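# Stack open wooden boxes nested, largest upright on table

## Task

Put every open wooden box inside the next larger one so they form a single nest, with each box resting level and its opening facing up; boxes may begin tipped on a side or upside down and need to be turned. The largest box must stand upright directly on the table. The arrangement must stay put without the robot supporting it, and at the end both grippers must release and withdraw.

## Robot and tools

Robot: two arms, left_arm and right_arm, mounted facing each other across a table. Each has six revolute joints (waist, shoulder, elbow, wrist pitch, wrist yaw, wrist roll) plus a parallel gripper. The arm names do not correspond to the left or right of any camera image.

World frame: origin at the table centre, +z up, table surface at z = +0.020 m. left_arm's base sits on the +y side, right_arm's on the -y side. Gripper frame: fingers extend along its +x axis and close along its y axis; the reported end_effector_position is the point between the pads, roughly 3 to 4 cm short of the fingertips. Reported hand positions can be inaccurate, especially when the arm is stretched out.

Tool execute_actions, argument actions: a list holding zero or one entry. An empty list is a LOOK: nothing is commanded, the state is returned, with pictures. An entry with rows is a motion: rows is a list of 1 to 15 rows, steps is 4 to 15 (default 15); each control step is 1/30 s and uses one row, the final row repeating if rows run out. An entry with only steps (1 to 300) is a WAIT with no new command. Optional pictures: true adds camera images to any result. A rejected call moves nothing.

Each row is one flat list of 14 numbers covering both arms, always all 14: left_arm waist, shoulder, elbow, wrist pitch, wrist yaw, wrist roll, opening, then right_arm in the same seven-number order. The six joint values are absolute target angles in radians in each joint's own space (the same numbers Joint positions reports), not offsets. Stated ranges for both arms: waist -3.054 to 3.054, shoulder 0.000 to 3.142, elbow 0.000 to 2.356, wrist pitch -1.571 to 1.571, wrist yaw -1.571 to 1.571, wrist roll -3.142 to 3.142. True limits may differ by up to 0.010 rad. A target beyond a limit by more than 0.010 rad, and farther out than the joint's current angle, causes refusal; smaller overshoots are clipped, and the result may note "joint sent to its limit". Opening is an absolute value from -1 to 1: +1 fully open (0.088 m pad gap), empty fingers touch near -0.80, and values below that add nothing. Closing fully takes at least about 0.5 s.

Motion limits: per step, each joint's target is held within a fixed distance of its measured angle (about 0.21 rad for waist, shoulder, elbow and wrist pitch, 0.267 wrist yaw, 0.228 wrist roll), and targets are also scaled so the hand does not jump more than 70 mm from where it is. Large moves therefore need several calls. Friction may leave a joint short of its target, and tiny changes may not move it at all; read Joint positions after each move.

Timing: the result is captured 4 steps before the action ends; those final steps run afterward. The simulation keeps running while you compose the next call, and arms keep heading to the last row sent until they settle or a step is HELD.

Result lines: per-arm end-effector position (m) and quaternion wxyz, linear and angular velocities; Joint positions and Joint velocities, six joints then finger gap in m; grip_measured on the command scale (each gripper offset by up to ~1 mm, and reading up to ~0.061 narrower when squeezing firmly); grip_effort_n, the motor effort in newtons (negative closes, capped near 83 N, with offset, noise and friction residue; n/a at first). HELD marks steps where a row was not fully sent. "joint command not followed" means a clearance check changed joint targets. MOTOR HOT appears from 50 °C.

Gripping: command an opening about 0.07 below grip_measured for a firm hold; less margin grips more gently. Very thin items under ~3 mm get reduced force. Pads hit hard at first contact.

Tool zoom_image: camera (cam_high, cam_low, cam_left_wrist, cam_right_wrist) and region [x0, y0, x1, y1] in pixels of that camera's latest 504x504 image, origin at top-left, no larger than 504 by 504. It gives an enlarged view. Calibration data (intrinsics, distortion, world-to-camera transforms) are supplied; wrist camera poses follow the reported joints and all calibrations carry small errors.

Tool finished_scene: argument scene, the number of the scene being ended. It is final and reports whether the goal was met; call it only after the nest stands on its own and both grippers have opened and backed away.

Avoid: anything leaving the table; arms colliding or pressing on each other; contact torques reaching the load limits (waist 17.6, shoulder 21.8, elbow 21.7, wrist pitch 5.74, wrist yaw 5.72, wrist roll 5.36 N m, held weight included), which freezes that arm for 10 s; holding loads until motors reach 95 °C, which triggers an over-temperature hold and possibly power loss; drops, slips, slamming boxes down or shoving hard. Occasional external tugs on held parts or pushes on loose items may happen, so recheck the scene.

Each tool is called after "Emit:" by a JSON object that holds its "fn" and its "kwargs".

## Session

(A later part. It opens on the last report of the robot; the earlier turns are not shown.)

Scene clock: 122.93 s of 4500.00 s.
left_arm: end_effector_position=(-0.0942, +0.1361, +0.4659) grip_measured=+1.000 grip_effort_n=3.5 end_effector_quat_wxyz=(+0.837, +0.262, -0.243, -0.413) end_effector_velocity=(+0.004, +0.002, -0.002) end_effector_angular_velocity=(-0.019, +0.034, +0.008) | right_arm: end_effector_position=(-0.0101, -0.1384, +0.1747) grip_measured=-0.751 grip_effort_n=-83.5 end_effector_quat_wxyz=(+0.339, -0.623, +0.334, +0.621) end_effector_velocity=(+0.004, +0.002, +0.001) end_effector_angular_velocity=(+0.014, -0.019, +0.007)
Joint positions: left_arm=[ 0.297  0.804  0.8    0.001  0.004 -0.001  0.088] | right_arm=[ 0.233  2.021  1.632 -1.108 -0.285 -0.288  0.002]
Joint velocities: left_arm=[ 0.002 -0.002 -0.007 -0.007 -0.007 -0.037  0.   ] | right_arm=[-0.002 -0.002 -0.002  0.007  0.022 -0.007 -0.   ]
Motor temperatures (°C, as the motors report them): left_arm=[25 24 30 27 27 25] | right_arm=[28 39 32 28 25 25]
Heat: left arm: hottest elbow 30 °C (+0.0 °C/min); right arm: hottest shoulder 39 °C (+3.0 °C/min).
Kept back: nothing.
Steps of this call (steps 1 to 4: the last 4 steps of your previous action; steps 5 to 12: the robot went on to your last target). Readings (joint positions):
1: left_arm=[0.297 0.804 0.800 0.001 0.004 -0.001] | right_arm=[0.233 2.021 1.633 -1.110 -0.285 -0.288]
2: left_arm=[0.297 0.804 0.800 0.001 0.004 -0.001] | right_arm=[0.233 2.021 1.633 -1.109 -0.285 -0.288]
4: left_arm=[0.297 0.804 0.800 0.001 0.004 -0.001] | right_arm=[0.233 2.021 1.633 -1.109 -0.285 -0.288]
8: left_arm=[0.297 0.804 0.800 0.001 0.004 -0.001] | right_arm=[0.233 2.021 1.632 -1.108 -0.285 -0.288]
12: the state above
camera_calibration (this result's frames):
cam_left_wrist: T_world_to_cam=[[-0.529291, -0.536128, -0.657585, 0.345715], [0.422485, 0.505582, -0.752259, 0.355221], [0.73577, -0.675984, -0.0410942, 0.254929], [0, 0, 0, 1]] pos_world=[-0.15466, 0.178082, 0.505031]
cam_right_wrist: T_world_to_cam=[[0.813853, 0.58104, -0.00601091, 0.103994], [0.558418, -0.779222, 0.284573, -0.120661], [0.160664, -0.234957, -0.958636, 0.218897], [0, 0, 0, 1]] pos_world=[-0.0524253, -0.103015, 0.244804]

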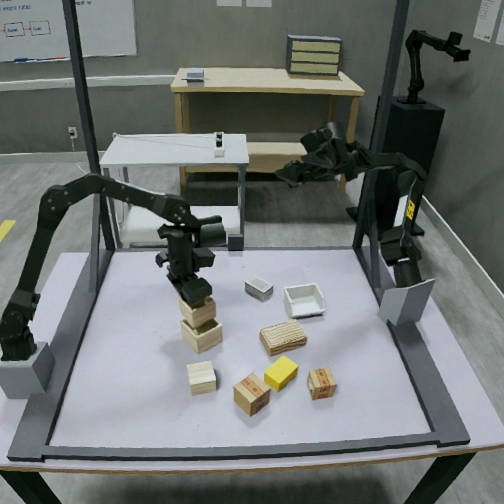

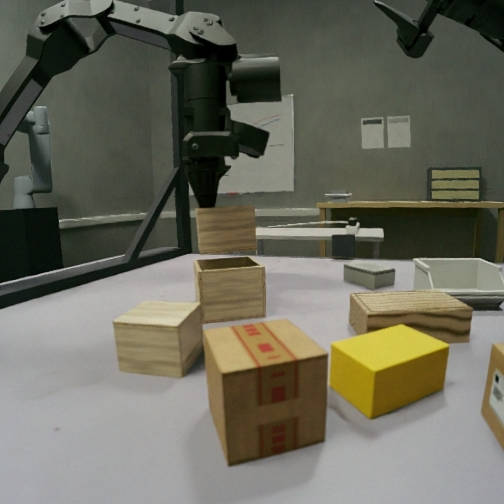

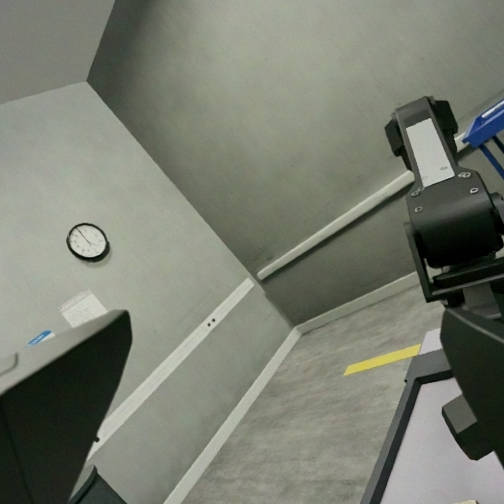

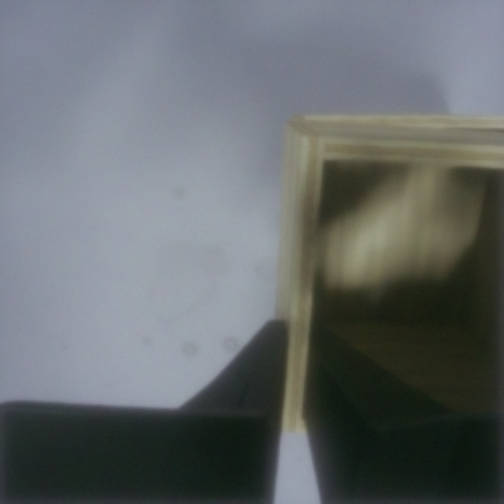

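Emit:
{"fn": "execute_actions", "kwargs": {"actions": [{"rows":[[0.3,0.8,0.8,0,0,0,1,0.206,2.021,1.632,-1.108,-0.289,-0.31,-1]],"steps":15}]}}

Emit:
{"fn": "execute_actions", "kwargs": {"actions": [{"steps":10}], "pictures": true}}

Emit:
{"fn": "zoom_image", "kwargs": {"camera": "cam_high", "region": [140,260,260,370]}}

Scene clock: 123.60 s of 4500.00 s.
left_arm: end_effector_position=(-0.0942, +0.1361, +0.4659) grip_measured=+1.000 grip_effort_n=4.0 end_effector_quat_wxyz=(+0.837, +0.262, -0.243, -0.413) end_effector_velocity=(+0.003, +0.000, -0.002) end_effector_angular_velocity=(-0.000, +0.011, +0.010) | right_arm: end_effector_position=(-0.0008, -0.1346, +0.1777) grip_measured=-0.751 grip_effort_n=-83.5 end_effector_quat_wxyz=(+0.343, -0.620, +0.334, +0.621) end_effector_velocity=(-0.000, +0.006, +0.002) end_effector_angular_velocity=(+0.025, +0.014, +0.008)
Joint positions: left_arm=[ 0.297  0.804  0.8    0.001  0.004 -0.001  0.088] | right_arm=[ 0.207  2.021  1.632 -1.108 -0.286 -0.307  0.002]
Joint velocities: left_arm=[-0.002  0.002 -0.002 -0.007 -0.007 -0.007  0.   ] | right_arm=[-0.007 -0.002  0.002  0.022 -0.007 -0.007 -0.   ]
Motor temperatures (°C, as the motors report them): left_arm=[25 24 30 27 27 25] | right_arm=[28 39 32 28 25 25]
Heat: left arm: hottest elbow 30 °C (+0.0 °C/min); right arm: hottest shoulder 39 °C (+3.0 °C/min).
Steps of this call (steps 1 to 9: the robot went on to your last target; steps 10 to 20: the first 11 steps of this action). Readings (joint positions):
10: left_arm=[0.297 0.804 0.800 0.001 0.004 -0.001] | right_arm=[0.233 2.021 1.632 -1.108 -0.286 -0.291]
11: left_arm=[0.297 0.804 0.800 0.001 0.004 -0.001] | right_arm=[0.230 2.021 1.632 -1.108 -0.286 -0.295]
13: left_arm=[0.297 0.804 0.800 0.001 0.004 -0.001] | right_arm=[0.221 2.021 1.632 -1.108 -0.286 -0.301]
17: left_arm=[0.297 0.804 0.800 0.001 0.004 -0.001] | right_arm=[0.208 2.021 1.632 -1.108 -0.286 -0.306]
20: the state above

Scene clock: 123.93 s of 4500.00 s.
left_arm: end_effector_position=(-0.0942, +0.1361, +0.4659) grip_measured=+1.000 grip_effort_n=3.5 end_effector_quat_wxyz=(+0.837, +0.262, -0.243, -0.413) end_effector_velocity=(+0.003, +0.003, +0.001) end_effector_angular_velocity=(-0.015, +0.004, +0.021) | right_arm: end_effector_position=(-0.0008, -0.1346, +0.1777) grip_measured=-0.751 grip_effort_n=-83.5 end_effector_quat_wxyz=(+0.343, -0.621, +0.334, +0.621) end_effector_velocity=(-0.003, -0.006, +0.002) end_effector_angular_velocity=(-0.022, +0.017, +0.005)
Joint positions: left_arm=[ 0.297  0.804  0.8    0.001  0.004 -0.001  0.088] | right_arm=[ 0.207  2.021  1.632 -1.108 -0.286 -0.307  0.002]
Joint velocities: left_arm=[ 0.002 -0.002 -0.002 -0.007 -0.022 -0.007  0.   ] | right_arm=[ 0.002 -0.007 -0.002 -0.022 -0.022 -0.007 -0.   ]
Motor temperatures (°C, as the motors report them): left_arm=[25 24 30 27 27 25] | right_arm=[28 39 32 28 25 25]
Heat: left arm: hottest elbow 30 °C (+0.0 °C/min); right arm: hottest shoulder 39 °C (+3.0 °C/min).
Kept back: nothing.
Steps of this call (steps 1 to 4: the last 4 steps of your previous action; steps 5 to 10: the robot went on to your last target). Readings (joint positions):
1: left_arm=[0.297 0.804 0.800 0.001 0.004 -0.001] | right_arm=[0.207 2.021 1.632 -1.108 -0.286 -0.307]
2: left_arm=[0.297 0.804 0.800 0.001 0.004 -0.001] | right_arm=[0.207 2.021 1.632 -1.108 -0.286 -0.307]
4: left_arm=[0.297 0.804 0.800 0.001 0.004 -0.001] | right_arm=[0.207 2.021 1.632 -1.108 -0.286 -0.307]
8: left_arm=[0.297 0.804 0.800 0.001 0.004 -0.001] | right_arm=[0.207 2.021 1.632 -1.108 -0.286 -0.307]
10: the state above
camera_calibration (this result's frames):
cam_left_wrist: T_world_to_cam=[[-0.529291, -0.536128, -0.657585, 0.345715], [0.422485, 0.505582, -0.752259, 0.355221], [0.73577, -0.675984, -0.0410942, 0.254929], [0, 0, 0, 1]] pos_world=[-0.15466, 0.178082, 0.505031]
cam_right_wrist: T_world_to_cam=[[0.817136, 0.57644, -0.00244805, 0.0929831], [0.55424, -0.784485, 0.27821, -0.123326], [0.158451, -0.228692, -0.960517, 0.22232], [0, 0, 0, 1]] pos_world=[-0.0428542, -0.099504, 0.24808]

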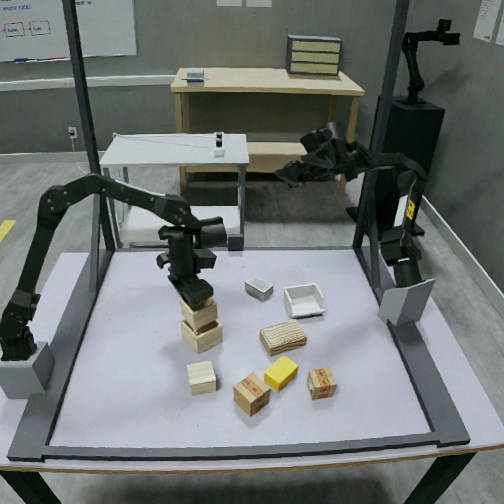

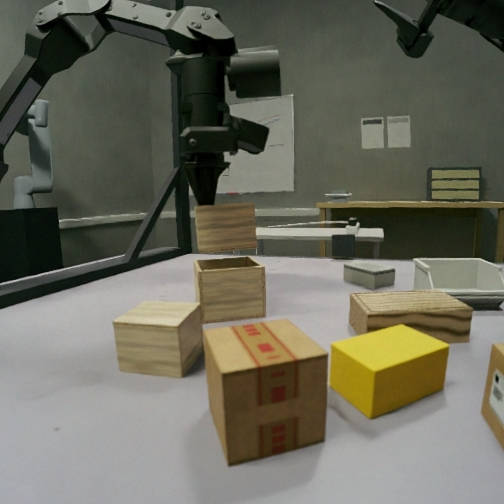

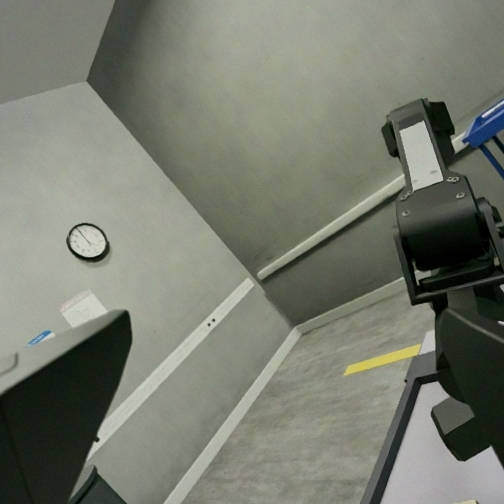

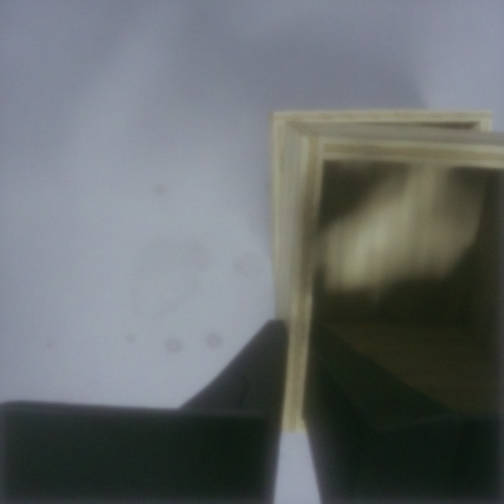

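Region (140, 260, 260, 370) of cam_high's 504x504 image, scaled by 4.200, with more detail than that image has; it fills the top 462 rows of this view, and the rest is white.

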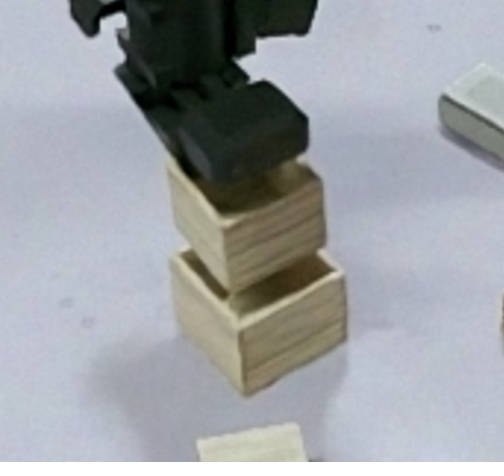

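Emit:
{"fn": "execute_actions", "kwargs": {"actions": [{"rows":[[0.3,0.8,0.8,0,0,0,1,0.186,2.021,1.632,-1.108,-0.289,-0.355,-1]],"steps":15}]}}

Emit:
{"fn": "execute_actions", "kwargs": {"actions": [{"steps":10}], "pictures": true}}

Emit:
{"fn": "zoom_image", "kwargs": {"camera": "cam_high", "region": [140,260,260,370]}}

Scene clock: 124.50 s of 4500.00 s.
left_arm: end_effector_position=(-0.0942, +0.1361, +0.4659) grip_measured=+1.000 grip_effort_n=3.5 end_effector_quat_wxyz=(+0.837, +0.262, -0.243, -0.413) end_effector_velocity=(+0.004, +0.002, -0.001) end_effector_angular_velocity=(-0.017, +0.020, +0.018) | right_arm: end_effector_position=(+0.0062, -0.1320, +0.1799) grip_measured=-0.751 grip_effort_n=-83.5 end_effector_quat_wxyz=(+0.337, -0.624, +0.324, +0.626) end_effector_velocity=(+0.001, +0.002, +0.001) end_effector_angular_velocity=(+0.007, +0.008, +0.017)
Joint positions: left_arm=[ 0.297  0.804  0.8    0.001  0.004 -0.001  0.088] | right_arm=[ 0.188  2.021  1.632 -1.108 -0.286 -0.351  0.002]
Joint velocities: left_arm=[-0.002  0.002 -0.002 -0.007 -0.022 -0.022  0.   ] | right_arm=[-0.007 -0.002 -0.002  0.007 -0.007 -0.022 -0.   ]
Motor temperatures (°C, as the motors report them): left_arm=[25 24 30 27 27 25] | right_arm=[28 40 32 28 25 25]
Heat: left arm: hottest elbow 30 °C (+0.0 °C/min); right arm: hottest shoulder 40 °C (+3.0 °C/min).
Steps of this call (steps 1 to 6: the robot went on to your last target; steps 7 to 17: the first 11 steps of this action). Readings (joint positions):
7: left_arm=[0.297 0.804 0.800 0.001 0.004 -0.001] | right_arm=[0.207 2.021 1.632 -1.108 -0.286 -0.315]
8: left_arm=[0.297 0.804 0.800 0.001 0.004 -0.001] | right_arm=[0.205 2.021 1.632 -1.108 -0.286 -0.325]
10: left_arm=[0.297 0.804 0.800 0.001 0.004 -0.001] | right_arm=[0.198 2.021 1.632 -1.108 -0.286 -0.338]
14: left_arm=[0.297 0.804 0.800 0.001 0.004 -0.001] | right_arm=[0.188 2.021 1.632 -1.108 -0.286 -0.348]
17: the state above

Scene clock: 124.83 s of 4500.00 s.
left_arm: end_effector_position=(-0.0942, +0.1361, +0.4659) grip_measured=+1.000 grip_effort_n=3.5 end_effector_quat_wxyz=(+0.837, +0.262, -0.243, -0.413) end_effector_velocity=(-0.001, +0.001, +0.004) end_effector_angular_velocity=(-0.023, -0.005, +0.005) | right_arm: end_effector_position=(+0.0062, -0.1320, +0.1799) grip_measured=-0.751 grip_effort_n=-83.5 end_effector_quat_wxyz=(+0.336, -0.624, +0.324, +0.627) end_effector_velocity=(+0.000, -0.002, +0.001) end_effector_angular_velocity=(-0.008, +0.005, +0.003)
Joint positions: left_arm=[ 0.297  0.804  0.8    0.001  0.004 -0.001  0.088] | right_arm=[ 0.188  2.021  1.632 -1.108 -0.286 -0.353  0.002]
Joint velocities: left_arm=[-0.002 -0.002  0.002  0.007 -0.022 -0.007  0.   ] | right_arm=[-0.002 -0.002 -0.002 -0.007 -0.007 -0.007 -0.   ]
Motor temperatures (°C, as the motors report them): left_arm=[25 24 30 27 27 25] | right_arm=[28 40 32 28 25 25]
Heat: left arm: hottest elbow 30 °C (+0.0 °C/min); right arm: hottest shoulder 40 °C (+3.0 °C/min).
Kept back: nothing.
Steps of this call (steps 1 to 4: the last 4 steps of your previous action; steps 5 to 10: the robot went on to your last target). Readings (joint positions):
1: left_arm=[0.297 0.804 0.800 0.001 0.004 -0.001] | right_arm=[0.188 2.021 1.632 -1.108 -0.286 -0.351]
2: left_arm=[0.297 0.804 0.800 0.001 0.004 -0.001] | right_arm=[0.188 2.021 1.632 -1.108 -0.286 -0.352]
4: left_arm=[0.297 0.804 0.800 0.001 0.004 -0.001] | right_arm=[0.188 2.021 1.632 -1.108 -0.286 -0.353]
8: left_arm=[0.297 0.804 0.800 0.001 0.004 -0.001] | right_arm=[0.188 2.021 1.632 -1.108 -0.286 -0.353]
10: the state above
camera_calibration (this result's frames):
cam_left_wrist: T_world_to_cam=[[-0.529291, -0.536128, -0.657585, 0.345715], [0.422485, 0.505582, -0.752259, 0.355221], [0.73577, -0.675984, -0.0410942, 0.254929], [0, 0, 0, 1]] pos_world=[-0.15466, 0.178082, 0.505031]
cam_right_wrist: T_world_to_cam=[[0.80139, 0.598141, 0.00111756, 0.0880376], [0.57498, -0.770871, 0.274145, -0.123346], [0.164839, -0.219055, -0.961688, 0.225386], [0, 0, 0, 1]] pos_world=[-0.0367834, -0.0983709, 0.250467]

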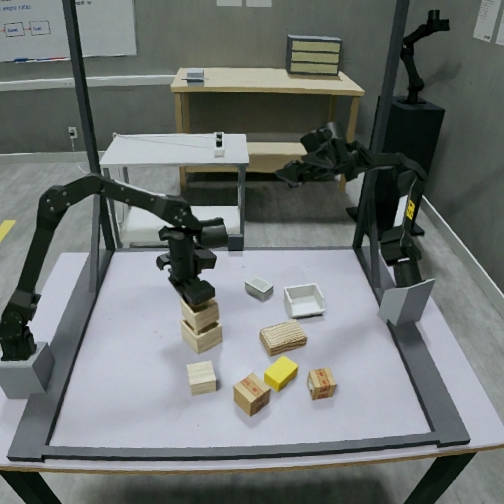

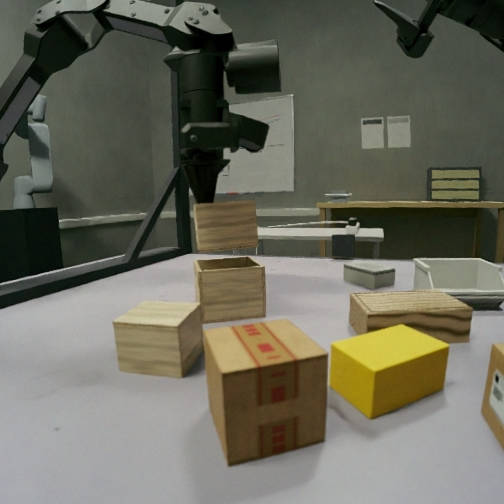

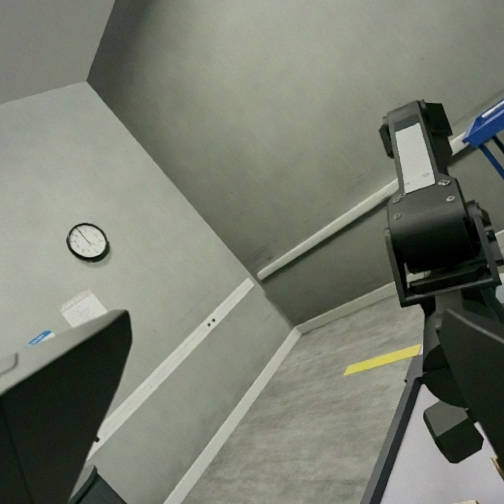

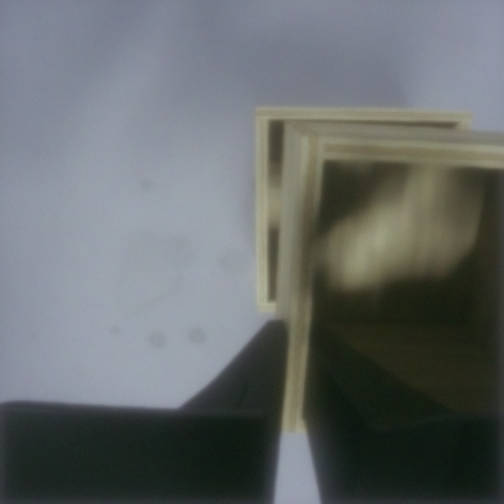

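Region (140, 260, 260, 370) of cam_high's 504x504 image, scaled by 4.200, with more detail than that image has; it fills the top 462 rows of this view, and the rest is white.

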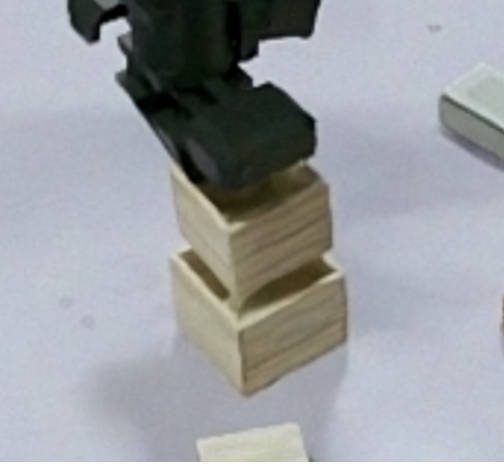

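Emit:
{"fn": "execute_actions", "kwargs": {"actions": [{"rows":[[0.3,0.8,0.8,0,0,0,1,0.190,2.035,1.60,-1.10,-0.289,-0.355,-1],[0.3,0.8,0.8,0,0,0,1,0.192,2.038,1.59,-1.09,-0.289,-0.355,-1],[0.3,0.8,0.8,0,0,0,1,0.194,2.04,1.58,-1.08,-0.289,-0.355,-1],[0.3,0.8,0.8,0,0,0,1,0.196,2.042,1.57,-1.065,-0.289,-0.355,-1],[0.3,0.8,0.8,0,0,0,1,0.198,2.044,1.56,-1.05,-0.289,-0.355,-1],[0.3,0.8,0.8,0,0,0,1,0.200,2.046,1.55,-1.04,-0.289,-0.355,-1],[0.3,0.8,0.8,0,0,0,1,0.202,2.048,1.54,-1.03,-0.289,-0.355,-1],[0.3,0.8,0.8,0,0,0,1,0.204,2.05,1.535,-1.02,-0.289,-0.355,-1],[0.3,0.8,0.8,0,0,0,1,0.206,2.052,1.535,-1.01,-0.289,-0.355,-1],[0.3,0.8,0.8,0,0,0,1,0.206,2.052,1.535,-1.0,-0.289,-0.355,-1]],"steps":15}]}}

Emit:
{"fn": "execute_actions", "kwargs": {"actions": [{"steps":12}], "pictures": true}}

Emit:
{"fn": "zoom_image", "kwargs": {"camera": "cam_high", "region": [140,260,260,370]}}

Scene clock: 125.50 s of 4500.00 s.
left_arm: end_effector_position=(-0.0942, +0.1361, +0.4659) grip_measured=+1.000 grip_effort_n=3.5 end_effector_quat_wxyz=(+0.837, +0.262, -0.243, -0.413) end_effector_velocity=(+0.000, +0.001, -0.004) end_effector_angular_velocity=(+0.012, +0.017, +0.002) | right_arm: end_effector_position=(+0.0101, -0.1350, +0.1580) grip_measured=-0.751 grip_effort_n=-83.5 end_effector_quat_wxyz=(+0.332, -0.627, +0.323, +0.626) end_effector_velocity=(-0.011, +0.008, +0.001) end_effector_angular_velocity=(+0.043, +0.034, +0.035)
Joint positions: left_arm=[ 0.297  0.804  0.8    0.001  0.004 -0.001  0.088] | right_arm=[ 0.196  2.033  1.561 -1.029 -0.286 -0.353  0.002]
Joint velocities: left_arm=[-0.002 -0.007 -0.002 -0.022  0.007 -0.007  0.   ] | right_arm=[ 0.012 -0.007 -0.002  0.051 -0.022 -0.007  0.   ]
Motor temperatures (°C, as the motors report them): left_arm=[25 24 30 27 27 25] | right_arm=[28 40 32 28 25 25]
Heat: left arm: hottest elbow 30 °C (+0.0 °C/min); right arm: hottest shoulder 40 °C (+3.0 °C/min).
Steps of this call (steps 1 to 9: the robot went on to your last target; steps 10 to 20: the first 11 steps of this action). Readings (joint positions):
10: left_arm=[0.297 0.804 0.800 0.001 0.004 -0.001] | right_arm=[0.188 2.021 1.631 -1.107 -0.286 -0.353]
11: left_arm=[0.297 0.804 0.800 0.001 0.004 -0.001] | right_arm=[0.188 2.021 1.628 -1.105 -0.286 -0.353]
13: left_arm=[0.297 0.804 0.800 0.001 0.004 -0.001] | right_arm=[0.188 2.021 1.614 -1.093 -0.286 -0.353]
17: left_arm=[0.297 0.804 0.800 0.001 0.004 -0.001] | right_arm=[0.193 2.029 1.575 -1.055 -0.286 -0.353]
20: the state above

Scene clock: 125.90 s of 4500.00 s.
left_arm: end_effector_position=(-0.0942, +0.1361, +0.4659) grip_measured=+1.000 grip_effort_n=4.0 end_effector_quat_wxyz=(+0.837, +0.262, -0.243, -0.413) end_effector_velocity=(+0.002, -0.001, -0.004) end_effector_angular_velocity=(+0.001, +0.027, -0.004) | right_arm: end_effector_position=(+0.0087, -0.1312, +0.1562) grip_measured=-0.751 grip_effort_n=-83.5 end_effector_quat_wxyz=(+0.334, -0.624, +0.315, +0.632) end_effector_velocity=(-0.003, -0.006, -0.000) end_effector_angular_velocity=(-0.027, +0.016, +0.004)
Joint positions: left_arm=[ 0.297  0.804  0.8    0.001  0.004 -0.001  0.088] | right_arm=[ 0.199  2.034  1.555 -1.002 -0.286 -0.354  0.002]
Joint velocities: left_arm=[-0.002  0.002 -0.002 -0.007  0.007 -0.022  0.   ] | right_arm=[ 0.002 -0.002 -0.002 -0.022 -0.022 -0.007 -0.   ]
Motor temperatures (°C, as the motors report them): left_arm=[25 24 30 27 27 25] | right_arm=[28 39 32 28 25 25]
Heat: left arm: hottest elbow 30 °C (+0.0 °C/min); right arm: hottest shoulder 39 °C (+2.0 °C/min).
Kept back: nothing.
Steps of this call (steps 1 to 4: the last 4 steps of your previous action; steps 5 to 12: the robot went on to your last target). Readings (joint positions):
1: left_arm=[0.297 0.804 0.800 0.001 0.004 -0.001] | right_arm=[0.196 2.033 1.560 -1.025 -0.286 -0.353]
2: left_arm=[0.297 0.804 0.800 0.001 0.004 -0.001] | right_arm=[0.197 2.033 1.560 -1.023 -0.286 -0.353]
4: left_arm=[0.297 0.804 0.800 0.001 0.004 -0.001] | right_arm=[0.197 2.033 1.559 -1.016 -0.286 -0.353]
8: left_arm=[0.297 0.804 0.800 0.001 0.004 -0.001] | right_arm=[0.199 2.034 1.555 -1.003 -0.286 -0.354]
12: the state above
camera_calibration (this result's frames):
cam_left_wrist: T_world_to_cam=[[-0.529291, -0.536128, -0.657585, 0.345715], [0.422485, 0.505582, -0.752259, 0.355221], [0.73577, -0.675984, -0.0410942, 0.254929], [0, 0, 0, 1]] pos_world=[-0.15466, 0.178082, 0.505031]
cam_right_wrist: T_world_to_cam=[[0.79174, 0.610832, 0.00560642, 0.0866271], [0.588117, -0.764715, 0.263303, -0.115291], [0.165121, -0.20517, -0.964697, 0.204647], [0, 0, 0, 1]] pos_world=[-0.0345733, -0.0990916, 0.227293]

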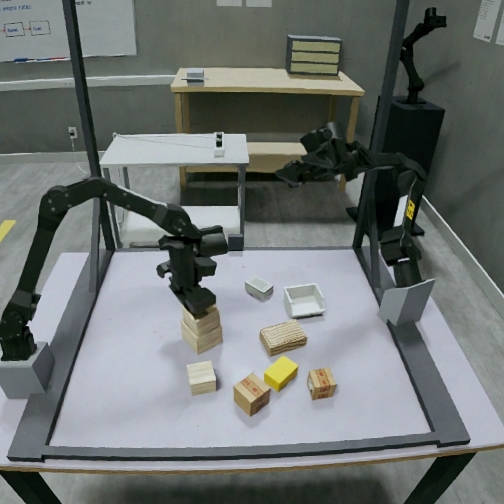

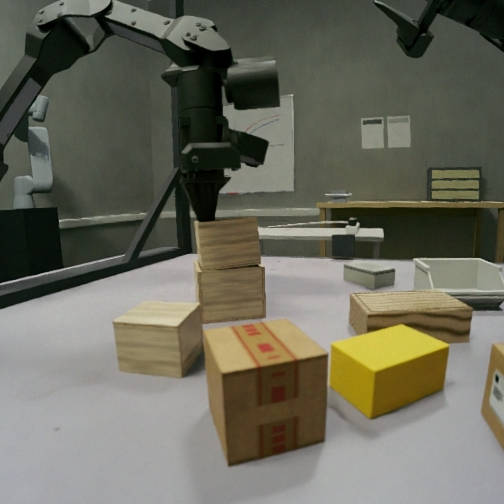

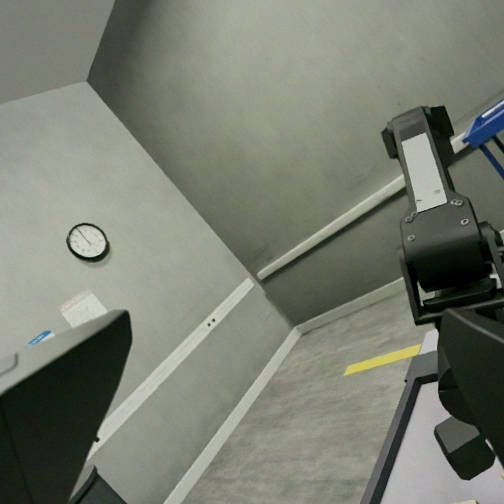

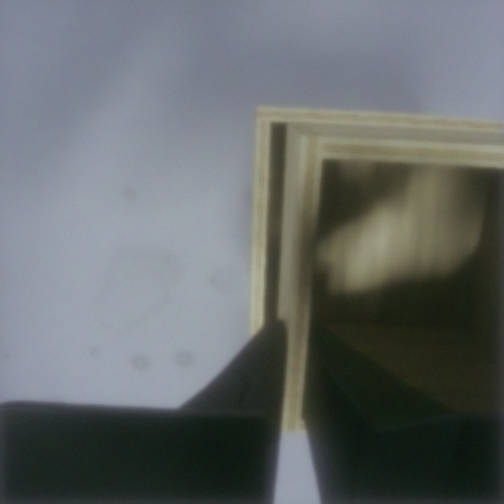

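Region (140, 260, 260, 370) of cam_high's 504x504 image, scaled by 4.200, with more detail than that image has; it fills the top 462 rows of this view, and the rest is white.

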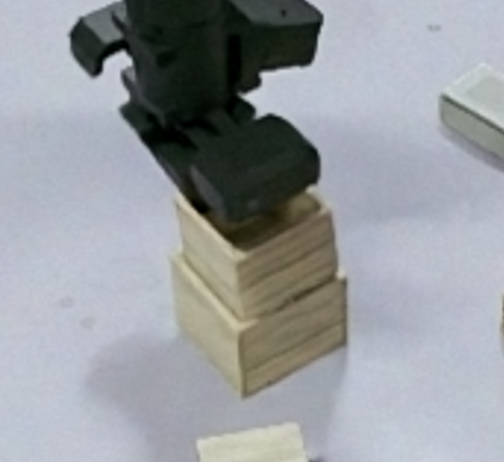

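Emit:
{"fn": "execute_actions", "kwargs": {"actions": [{"rows":[[0.3,0.8,0.8,0,0,0,1,0.203,2.05,1.59,-1.025,-0.289,-0.355,-1]],"steps":10}]}}

Emit:
{"fn": "execute_actions", "kwargs": {"actions": [{"rows":[[0.3,0.8,0.8,0,0,0,1,0.203,2.066,1.59,-1.015,-0.289,-0.355,-1]],"steps":15}]}}

Emit:
{"fn": "execute_actions", "kwargs": {"actions": [{"steps":10}], "pictures": true}}

Emit:
{"fn": "zoom_image", "kwargs": {"camera": "cam_high", "region": [140,260,260,370]}}

Scene clock: 126.33 s of 4500.00 s.
left_arm: end_effector_position=(-0.0942, +0.1361, +0.4659) grip_measured=+1.000 grip_effort_n=4.0 end_effector_quat_wxyz=(+0.837, +0.262, -0.243, -0.413) end_effector_velocity=(-0.000, -0.000, -0.003) end_effector_angular_velocity=(+0.014, +0.000, -0.001) | right_arm: end_effector_position=(+0.0071, -0.1304, +0.1592) grip_measured=-0.751 grip_effort_n=-83.5 end_effector_quat_wxyz=(+0.334, -0.624, +0.316, +0.632) end_effector_velocity=(-0.006, -0.005, +0.001) end_effector_angular_velocity=(-0.035, -0.001, +0.010)
Joint positions: left_arm=[ 0.297  0.804  0.8    0.001  0.004 -0.001  0.088] | right_arm=[ 0.2    2.036  1.571 -1.018 -0.286 -0.354  0.002]
Joint velocities: left_arm=[-0.002 -0.002 -0.002 -0.007  0.007  0.007  0.   ] | right_arm=[ 0.012  0.012  0.032 -0.051 -0.007 -0.007 -0.   ]
Motor temperatures (°C, as the motors report them): left_arm=[25 24 30 27 27 25] | right_arm=[28 39 32 28 25 25]
Heat: left arm: hottest elbow 30 °C (+0.0 °C/min); right arm: hottest shoulder 39 °C (+2.0 °C/min).
Steps of this call (steps 1 to 7: the robot went on to your last target; steps 8 to 13: the first 6 steps of this action). Readings (joint positions):
8: left_arm=[0.297 0.804 0.800 0.001 0.004 -0.001] | right_arm=[0.199 2.034 1.557 -1.003 -0.286 -0.354]
9: left_arm=[0.297 0.804 0.800 0.001 0.004 -0.001] | right_arm=[0.199 2.034 1.562 -1.008 -0.286 -0.354]
11: left_arm=[0.297 0.804 0.800 0.001 0.004 -0.001] | right_arm=[0.199 2.034 1.568 -1.014 -0.286 -0.354]
13: the state above

Scene clock: 126.83 s of 4500.00 s.
left_arm: end_effector_position=(-0.0942, +0.1361, +0.4659) grip_measured=+1.000 grip_effort_n=4.0 end_effector_quat_wxyz=(+0.837, +0.262, -0.243, -0.413) end_effector_velocity=(+0.003, +0.004, -0.002) end_effector_angular_velocity=(-0.007, +0.010, +0.024) | right_arm: end_effector_position=(+0.0067, -0.1281, +0.1581) grip_measured=-0.751 grip_effort_n=-83.5 end_effector_quat_wxyz=(+0.333, -0.624, +0.316, +0.632) end_effector_velocity=(+0.002, -0.001, +0.001) end_effector_angular_velocity=(-0.007, +0.005, +0.013)
Joint positions: left_arm=[ 0.297  0.804  0.8    0.001  0.004 -0.001  0.088] | right_arm=[ 0.2    2.046  1.583 -1.019 -0.286 -0.354  0.002]
Joint velocities: left_arm=[-0.002 -0.007 -0.002 -0.022 -0.022 -0.007  0.   ] | right_arm=[-0.007 -0.002 -0.002 -0.007 -0.007 -0.022 -0.   ]
Motor temperatures (°C, as the motors report them): left_arm=[25 24 30 27 27 25] | right_arm=[28 39 32 28 25 25]
Heat: left arm: hottest elbow 30 °C (+0.0 °C/min); right arm: hottest shoulder 39 °C (+2.0 °C/min).
Steps of this call (steps 1 to 4: the last 4 steps of your previous action; steps 5 to 15: the first 11 steps of this action). Readings (joint positions):
5: left_arm=[0.297 0.804 0.800 0.001 0.004 -0.001] | right_arm=[0.200 2.038 1.576 -1.021 -0.286 -0.354]
6: left_arm=[0.297 0.804 0.800 0.001 0.004 -0.001] | right_arm=[0.200 2.040 1.578 -1.021 -0.286 -0.354]
8: left_arm=[0.297 0.804 0.800 0.001 0.004 -0.001] | right_arm=[0.200 2.044 1.581 -1.021 -0.286 -0.354]
12: left_arm=[0.297 0.804 0.800 0.001 0.004 -0.001] | right_arm=[0.200 2.046 1.583 -1.020 -0.286 -0.354]
15: the state above

Scene clock: 127.17 s of 4500.00 s.
left_arm: end_effector_position=(-0.0942, +0.1361, +0.4659) grip_measured=+1.000 grip_effort_n=4.0 end_effector_quat_wxyz=(+0.837, +0.262, -0.243, -0.413) end_effector_velocity=(+0.004, +0.001, -0.002) end_effector_angular_velocity=(-0.001, +0.014, +0.024) | right_arm: end_effector_position=(+0.0067, -0.1280, +0.1581) grip_measured=-0.751 grip_effort_n=-83.5 end_effector_quat_wxyz=(+0.334, -0.624, +0.316, +0.632) end_effector_velocity=(-0.001, -0.003, -0.002) end_effector_angular_velocity=(-0.014, +0.004, -0.008)
Joint positions: left_arm=[ 0.297  0.804  0.8    0.001  0.004 -0.001  0.088] | right_arm=[ 0.2    2.046  1.583 -1.019 -0.286 -0.354  0.002]
Joint velocities: left_arm=[-0.007  0.002  0.002 -0.022 -0.022 -0.007  0.   ] | right_arm=[ 0.002  0.002 -0.002 -0.007 -0.007  0.007  0.   ]
Motor temperatures (°C, as the motors report them): left_arm=[25 24 30 27 27 25] | right_arm=[28 39 32 28 25 25]
Heat: left arm: hottest elbow 30 °C (+0.0 °C/min); right arm: hottest shoulder 39 °C (+2.0 °C/min).
Kept back: nothing.
Steps of this call (steps 1 to 4: the last 4 steps of your previous action; steps 5 to 10: the robot went on to your last target). Readings (joint positions):
1: left_arm=[0.297 0.804 0.800 0.001 0.004 -0.001] | right_arm=[0.200 2.046 1.583 -1.019 -0.286 -0.354]
2: left_arm=[0.297 0.804 0.800 0.001 0.004 -0.001] | right_arm=[0.200 2.046 1.583 -1.019 -0.286 -0.354]
4: left_arm=[0.297 0.804 0.800 0.001 0.004 -0.001] | right_arm=[0.200 2.046 1.583 -1.019 -0.286 -0.354]
8: left_arm=[0.297 0.804 0.800 0.001 0.004 -0.001] | right_arm=[0.200 2.046 1.583 -1.019 -0.286 -0.354]
10: the state above
camera_calibration (this result's frames):
cam_left_wrist: T_world_to_cam=[[-0.529291, -0.536128, -0.657585, 0.345715], [0.422485, 0.505582, -0.752259, 0.355221], [0.73577, -0.675984, -0.0410942, 0.254929], [0, 0, 0, 1]] pos_world=[-0.15466, 0.178082, 0.505031]
cam_right_wrist: T_world_to_cam=[[0.791119, 0.611644, 0.00477411, 0.0865423], [0.58879, -0.763626, 0.264957, -0.112236], [0.165705, -0.206801, -0.964249, 0.207118], [0, 0, 0, 1]] pos_world=[-0.0367025, -0.0958069, 0.229038]

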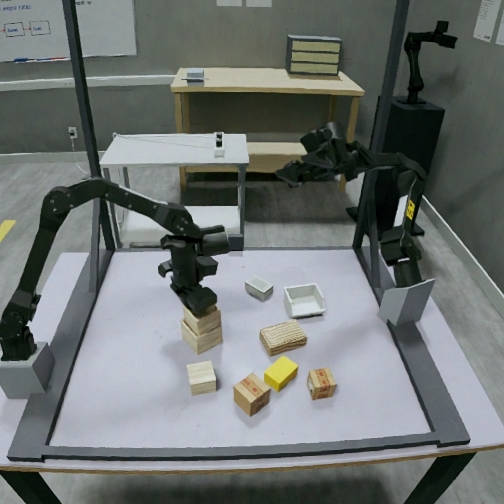

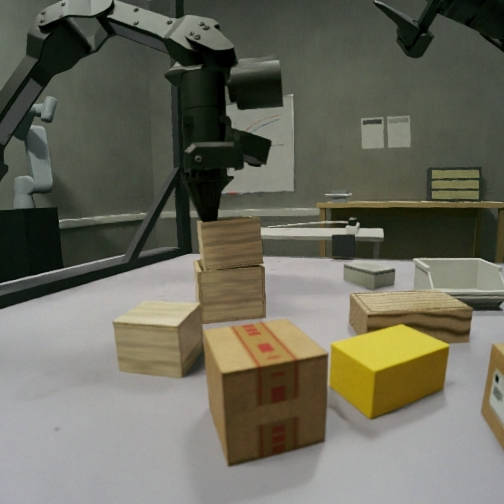

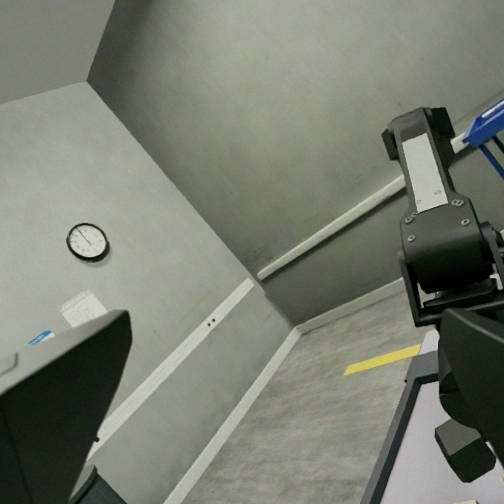

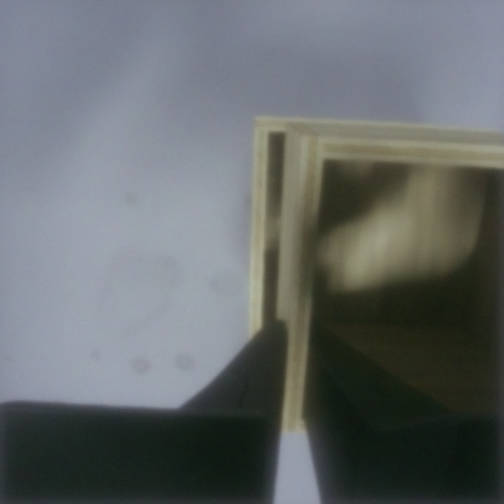

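Region (140, 260, 260, 370) of cam_high's 504x504 image, scaled by 4.200, with more detail than that image has; it fills the top 462 rows of this view, and the rest is white.

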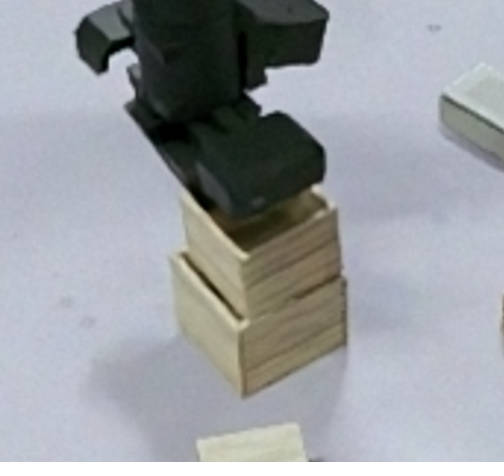

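Emit:
{"fn": "execute_actions", "kwargs": {"actions": [{"rows":[[0.3,0.8,0.8,0,0,0,1,0.213,2.046,1.583,-1.019,-0.289,-0.355,-1]],"steps":15}]}}

Emit:
{"fn": "execute_actions", "kwargs": {"actions": [{"steps":8}], "pictures": true}}

Emit:
{"fn": "zoom_image", "kwargs": {"camera": "cam_high", "region": [140,260,260,370]}}

Scene clock: 127.73 s of 4500.00 s.
left_arm: end_effector_position=(-0.0942, +0.1361, +0.4659) grip_measured=+1.000 grip_effort_n=3.5 end_effector_quat_wxyz=(+0.837, +0.262, -0.243, -0.413) end_effector_velocity=(+0.005, +0.001, -0.005) end_effector_angular_velocity=(+0.008, +0.019, +0.019) | right_arm: end_effector_position=(+0.0053, -0.1285, +0.1576) grip_measured=-0.751 grip_effort_n=-83.5 end_effector_quat_wxyz=(+0.332, -0.625, +0.315, +0.632) end_effector_velocity=(+0.005, -0.001, -0.001) end_effector_angular_velocity=(-0.007, -0.010, -0.018)
Joint positions: left_arm=[ 0.297  0.804  0.8    0.001  0.004 -0.001  0.088] | right_arm=[ 0.204  2.046  1.583 -1.019 -0.286 -0.354  0.002]
Joint velocities: left_arm=[-0.002  0.002 -0.002 -0.022 -0.007 -0.007  0.   ] | right_arm=[-0.007  0.002 -0.002 -0.007  0.007  0.007 -0.   ]
Motor temperatures (°C, as the motors report them): left_arm=[25 24 30 27 27 25] | right_arm=[28 39 32 28 25 25]
Heat: left arm: hottest elbow 30 °C (+0.0 °C/min); right arm: hottest shoulder 39 °C (+2.0 °C/min).
Steps of this call (steps 1 to 6: the robot went on to your last target; steps 7 to 17: the first 11 steps of this action). Readings (joint positions):
7: left_arm=[0.297 0.804 0.800 0.001 0.004 -0.001] | right_arm=[0.200 2.046 1.583 -1.019 -0.286 -0.354]
8: left_arm=[0.297 0.804 0.800 0.001 0.004 -0.001] | right_arm=[0.201 2.046 1.583 -1.019 -0.286 -0.354]
10: left_arm=[0.297 0.804 0.800 0.001 0.004 -0.001] | right_arm=[0.202 2.046 1.583 -1.019 -0.286 -0.354]
14: left_arm=[0.297 0.804 0.800 0.001 0.004 -0.001] | right_arm=[0.204 2.046 1.583 -1.019 -0.286 -0.354]
17: the state above

Scene clock: 128.00 s of 4500.00 s.
left_arm: end_effector_position=(-0.0942, +0.1361, +0.4659) grip_measured=+1.000 grip_effort_n=3.5 end_effector_quat_wxyz=(+0.837, +0.262, -0.243, -0.413) end_effector_velocity=(+0.001, +0.001, -0.001) end_effector_angular_velocity=(-0.003, +0.009, +0.007) | right_arm: end_effector_position=(+0.0053, -0.1285, +0.1576) grip_measured=-0.751 grip_effort_n=-83.5 end_effector_quat_wxyz=(+0.332, -0.625, +0.315, +0.632) end_effector_velocity=(+0.001, -0.005, +0.002) end_effector_angular_velocity=(-0.017, +0.003, +0.000)
Joint positions: left_arm=[ 0.297  0.804  0.8    0.001  0.004 -0.001  0.088] | right_arm=[ 0.204  2.046  1.583 -1.019 -0.286 -0.354  0.002]
Joint velocities: left_arm=[-0.002 -0.002 -0.002 -0.007 -0.007 -0.007  0.   ] | right_arm=[-0.002 -0.007 -0.002 -0.022 -0.007 -0.007  0.   ]
Motor temperatures (°C, as the motors report them): left_arm=[25 24 30 27 27 25] | right_arm=[28 39 32 28 25 25]
Heat: left arm: hottest elbow 30 °C (+0.0 °C/min); right arm: hottest shoulder 39 °C (+2.0 °C/min).
Kept back: nothing.
Steps of this call (steps 1 to 4: the last 4 steps of your previous action; steps 5 to 8: the robot went on to your last target). Readings (joint positions):
1: left_arm=[0.297 0.804 0.800 0.001 0.004 -0.001] | right_arm=[0.204 2.046 1.583 -1.019 -0.286 -0.354]
2: left_arm=[0.297 0.804 0.800 0.001 0.004 -0.001] | right_arm=[0.204 2.046 1.583 -1.019 -0.286 -0.354]
4: left_arm=[0.297 0.804 0.800 0.001 0.004 -0.001] | right_arm=[0.204 2.046 1.583 -1.019 -0.286 -0.354]
8: the state above
camera_calibration (this result's frames):
cam_left_wrist: T_world_to_cam=[[-0.529291, -0.536128, -0.657585, 0.345715], [0.422485, 0.505582, -0.752259, 0.355221], [0.73577, -0.675984, -0.0410942, 0.254929], [0, 0, 0, 1]] pos_world=[-0.15466, 0.178082, 0.505031]
cam_right_wrist: T_world_to_cam=[[0.788885, 0.614527, 0.00412262, 0.0884585], [0.591553, -0.761176, 0.265848, -0.111547], [0.166509, -0.207285, -0.964006, 0.20671], [0, 0, 0, 1]] pos_world=[-0.038217, -0.0964188, 0.22856]

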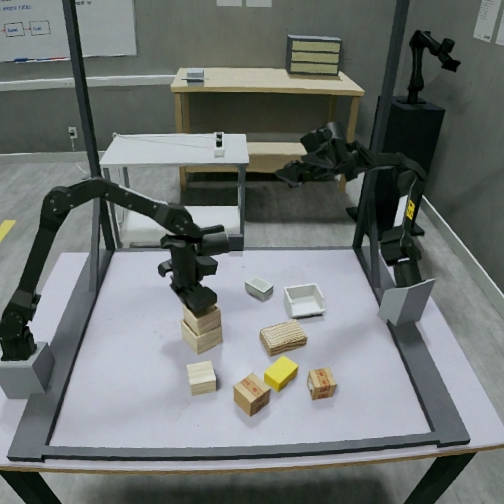

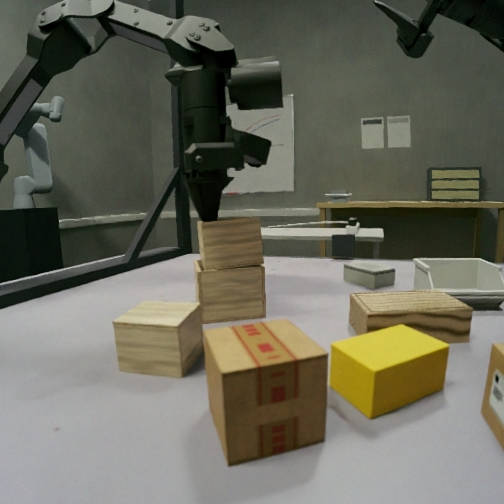

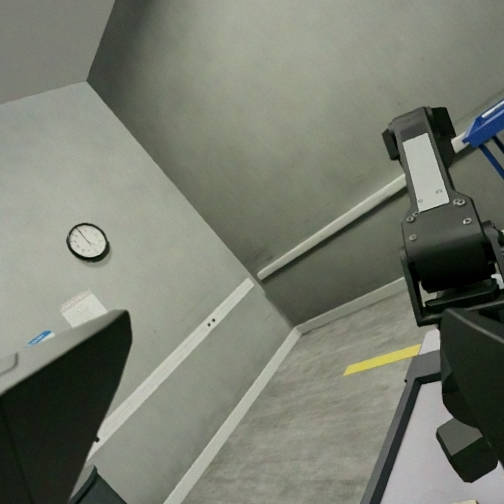

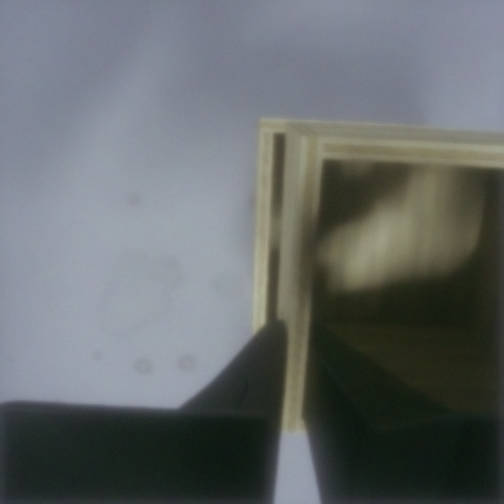

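Region (140, 260, 260, 370) of cam_high's 504x504 image, scaled by 4.200, with more detail than that image has; it fills the top 462 rows of this view, and the rest is white.

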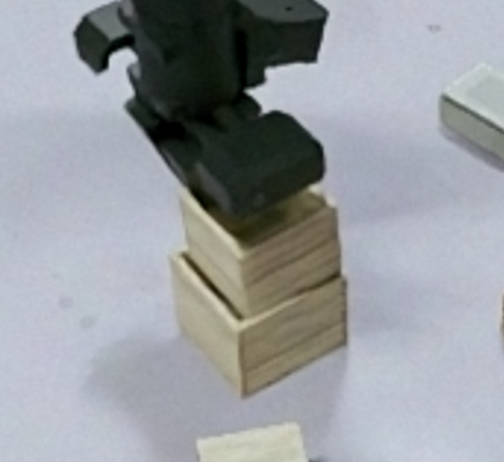

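Emit:
{"fn": "execute_actions", "kwargs": {"actions": [{"rows":[[0.3,0.8,0.8,0,0,0,1,0.212,2.056,1.56,-1.015,-0.289,-0.355,-1],[0.3,0.8,0.8,0,0,0,1,0.213,2.057,1.555,-1.012,-0.289,-0.355,-1],[0.3,0.8,0.8,0,0,0,1,0.214,2.058,1.55,-1.008,-0.289,-0.355,-1],[0.3,0.8,0.8,0,0,0,1,0.215,2.059,1.545,-1.003,-0.289,-0.355,-1],[0.3,0.8,0.8,0,0,0,1,0.216,2.06,1.54,-0.998,-0.289,-0.355,-1],[0.3,0.8,0.8,0,0,0,1,0.217,2.06,1.535,-0.992,-0.289,-0.355,-1],[0.3,0.8,0.8,0,0,0,1,0.218,2.061,1.53,-0.986,-0.289,-0.355,-1],[0.3,0.8,0.8,0,0,0,1,0.219,2.062,1.525,-0.98,-0.289,-0.355,-1],[0.3,0.8,0.8,0,0,0,1,0.22,2.062,1.52,-0.975,-0.289,-0.355,-1],[0.3,0.8,0.8,0,0,0,1,0.221,2.062,1.52,-0.97,-0.289,-0.355,-1]],"steps":15}]}}

Emit:
{"fn": "execute_actions", "kwargs": {"actions": [{"steps":10}], "pictures": true}}

Emit:
{"fn": "zoom_image", "kwargs": {"camera": "cam_high", "region": [140,260,260,370]}}

Scene clock: 128.70 s of 4500.00 s.
left_arm: end_effector_position=(-0.0942, +0.1361, +0.4659) grip_measured=+1.000 grip_effort_n=4.0 end_effector_quat_wxyz=(+0.837, +0.262, -0.243, -0.413) end_effector_velocity=(-0.000, +0.001, +0.000) end_effector_angular_velocity=(-0.006, +0.006, +0.004) | right_arm: end_effector_position=(+0.0056, -0.1304, +0.1533) grip_measured=-0.751 grip_effort_n=-83.5 end_effector_quat_wxyz=(+0.332, -0.625, +0.312, +0.634) end_effector_velocity=(+0.003, -0.006, -0.004) end_effector_angular_velocity=(+0.026, -0.001, +0.017)
Joint positions: left_arm=[ 0.297  0.804  0.8    0.001  0.004 -0.001  0.088] | right_arm=[ 0.208  2.039  1.555 -0.992 -0.286 -0.354  0.002]
Joint velocities: left_arm=[-0.002 -0.002  0.002 -0.007 -0.007 -0.007  0.   ] | right_arm=[ 0.002 -0.042 -0.081  0.066  0.007 -0.007 -0.   ]
Motor temperatures (°C, as the motors report them): left_arm=[25 24 31 27 27 25] | right_arm=[28 39 32 28 25 25]
Heat: left arm: hottest elbow 31 °C (+1.0 °C/min); right arm: hottest shoulder 39 °C (+2.0 °C/min).
Steps of this call (steps 1 to 10: the robot went on to your last target; steps 11 to 21: the first 11 steps of this action). Readings (joint positions):
11: left_arm=[0.297 0.804 0.800 0.001 0.004 -0.001] | right_arm=[0.204 2.046 1.583 -1.019 -0.286 -0.354]
12: left_arm=[0.297 0.804 0.800 0.001 0.004 -0.001] | right_arm=[0.204 2.046 1.583 -1.019 -0.286 -0.354]
14: left_arm=[0.297 0.804 0.800 0.001 0.004 -0.001] | right_arm=[0.205 2.046 1.579 -1.015 -0.286 -0.354]
18: left_arm=[0.297 0.804 0.800 0.001 0.004 -0.001] | right_arm=[0.207 2.044 1.566 -1.003 -0.286 -0.354]
21: the state above

Scene clock: 129.03 s of 4500.00 s.
left_arm: end_effector_position=(-0.0942, +0.1361, +0.4659) grip_measured=+1.000 grip_effort_n=3.5 end_effector_quat_wxyz=(+0.837, +0.262, -0.243, -0.413) end_effector_velocity=(+0.003, +0.001, -0.003) end_effector_angular_velocity=(-0.000, +0.011, +0.010) | right_arm: end_effector_position=(+0.0056, -0.1294, +0.1529) grip_measured=-0.751 grip_effort_n=-83.5 end_effector_quat_wxyz=(+0.333, -0.623, +0.309, +0.637) end_effector_velocity=(-0.002, -0.001, -0.001) end_effector_angular_velocity=(-0.000, +0.008, -0.004)
Joint positions: left_arm=[ 0.297  0.804  0.8    0.001  0.004 -0.001  0.088] | right_arm=[ 0.208  2.036  1.549 -0.979 -0.285 -0.354  0.002]
Joint velocities: left_arm=[-0.002 -0.002 -0.007 -0.007 -0.007 -0.007  0.   ] | right_arm=[ 0.002 -0.002 -0.007  0.007 -0.007  0.007 -0.   ]
Motor temperatures (°C, as the motors report them): left_arm=[25 24 31 27 27 25] | right_arm=[28 39 32 28 25 25]
Heat: left arm: hottest elbow 31 °C (+1.0 °C/min); right arm: hottest shoulder 39 °C (+2.0 °C/min).
Kept back: nothing.
Steps of this call (steps 1 to 4: the last 4 steps of your previous action; steps 5 to 10: the robot went on to your last target). Readings (joint positions):
1: left_arm=[0.297 0.804 0.800 0.001 0.004 -0.001] | right_arm=[0.208 2.038 1.553 -0.988 -0.285 -0.354]
2: left_arm=[0.297 0.804 0.800 0.001 0.004 -0.001] | right_arm=[0.208 2.038 1.552 -0.985 -0.285 -0.354]
4: left_arm=[0.297 0.804 0.800 0.001 0.004 -0.001] | right_arm=[0.208 2.037 1.550 -0.982 -0.285 -0.354]
8: left_arm=[0.297 0.804 0.800 0.001 0.004 -0.001] | right_arm=[0.208 2.036 1.549 -0.980 -0.285 -0.354]
10: the state above
camera_calibration (this result's frames):
cam_left_wrist: T_world_to_cam=[[-0.529291, -0.536128, -0.657585, 0.345715], [0.422485, 0.505582, -0.752259, 0.355221], [0.73577, -0.675984, -0.0410942, 0.254929], [0, 0, 0, 1]] pos_world=[-0.15466, 0.178082, 0.505031]
cam_right_wrist: T_world_to_cam=[[0.784162, 0.620476, 0.00998066, 0.0886809], [0.598174, -0.760061, 0.253958, -0.10929], [0.165161, -0.193174, -0.967164, 0.204206], [0, 0, 0, 1]] pos_world=[-0.0378927, -0.098644, 0.224371]

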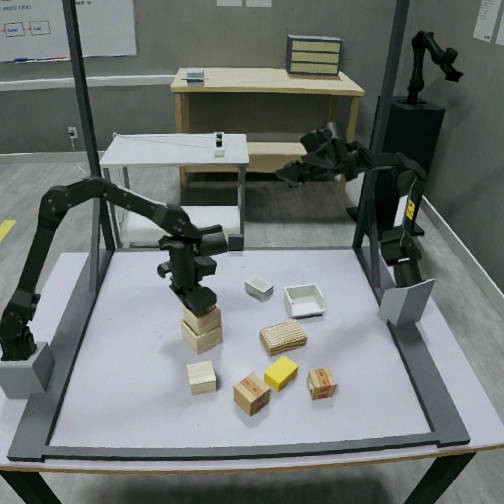

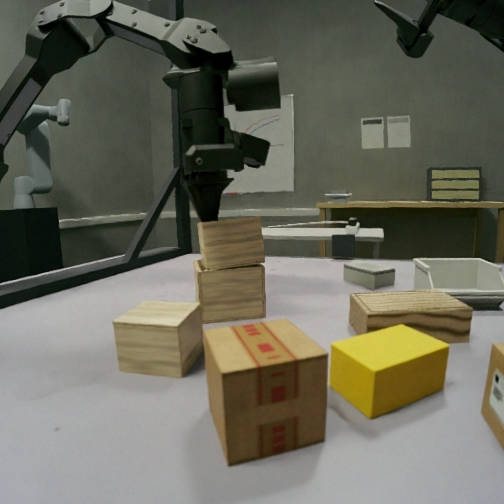

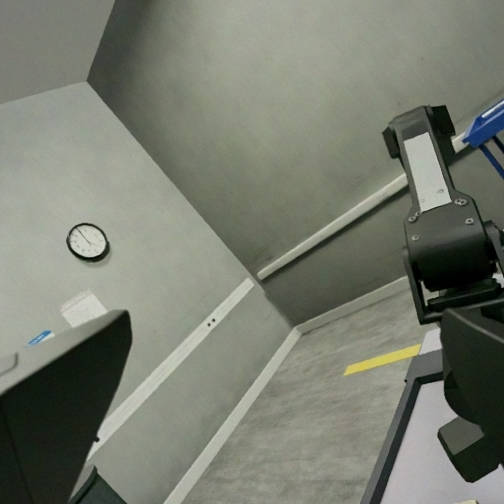

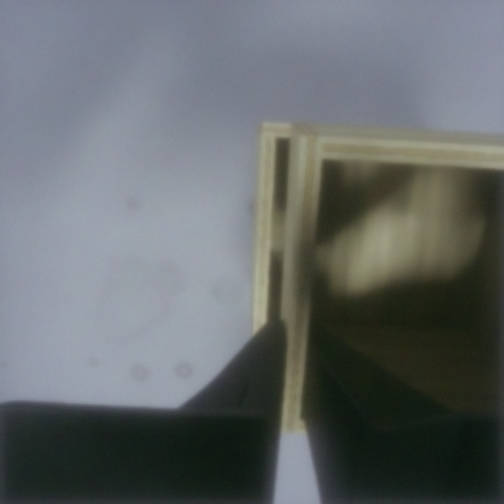

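Region (140, 260, 260, 370) of cam_high's 504x504 image, scaled by 4.200, with more detail than that image has; it fills the top 462 rows of this view, and the rest is white.

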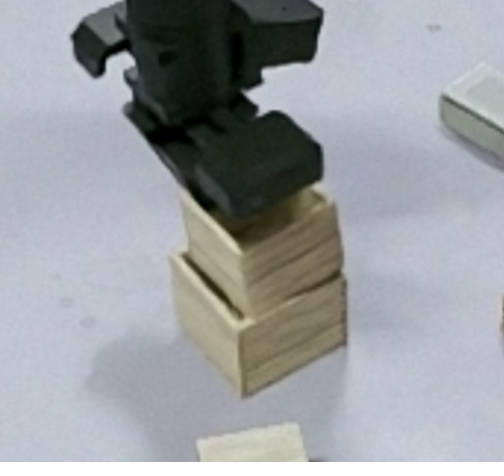

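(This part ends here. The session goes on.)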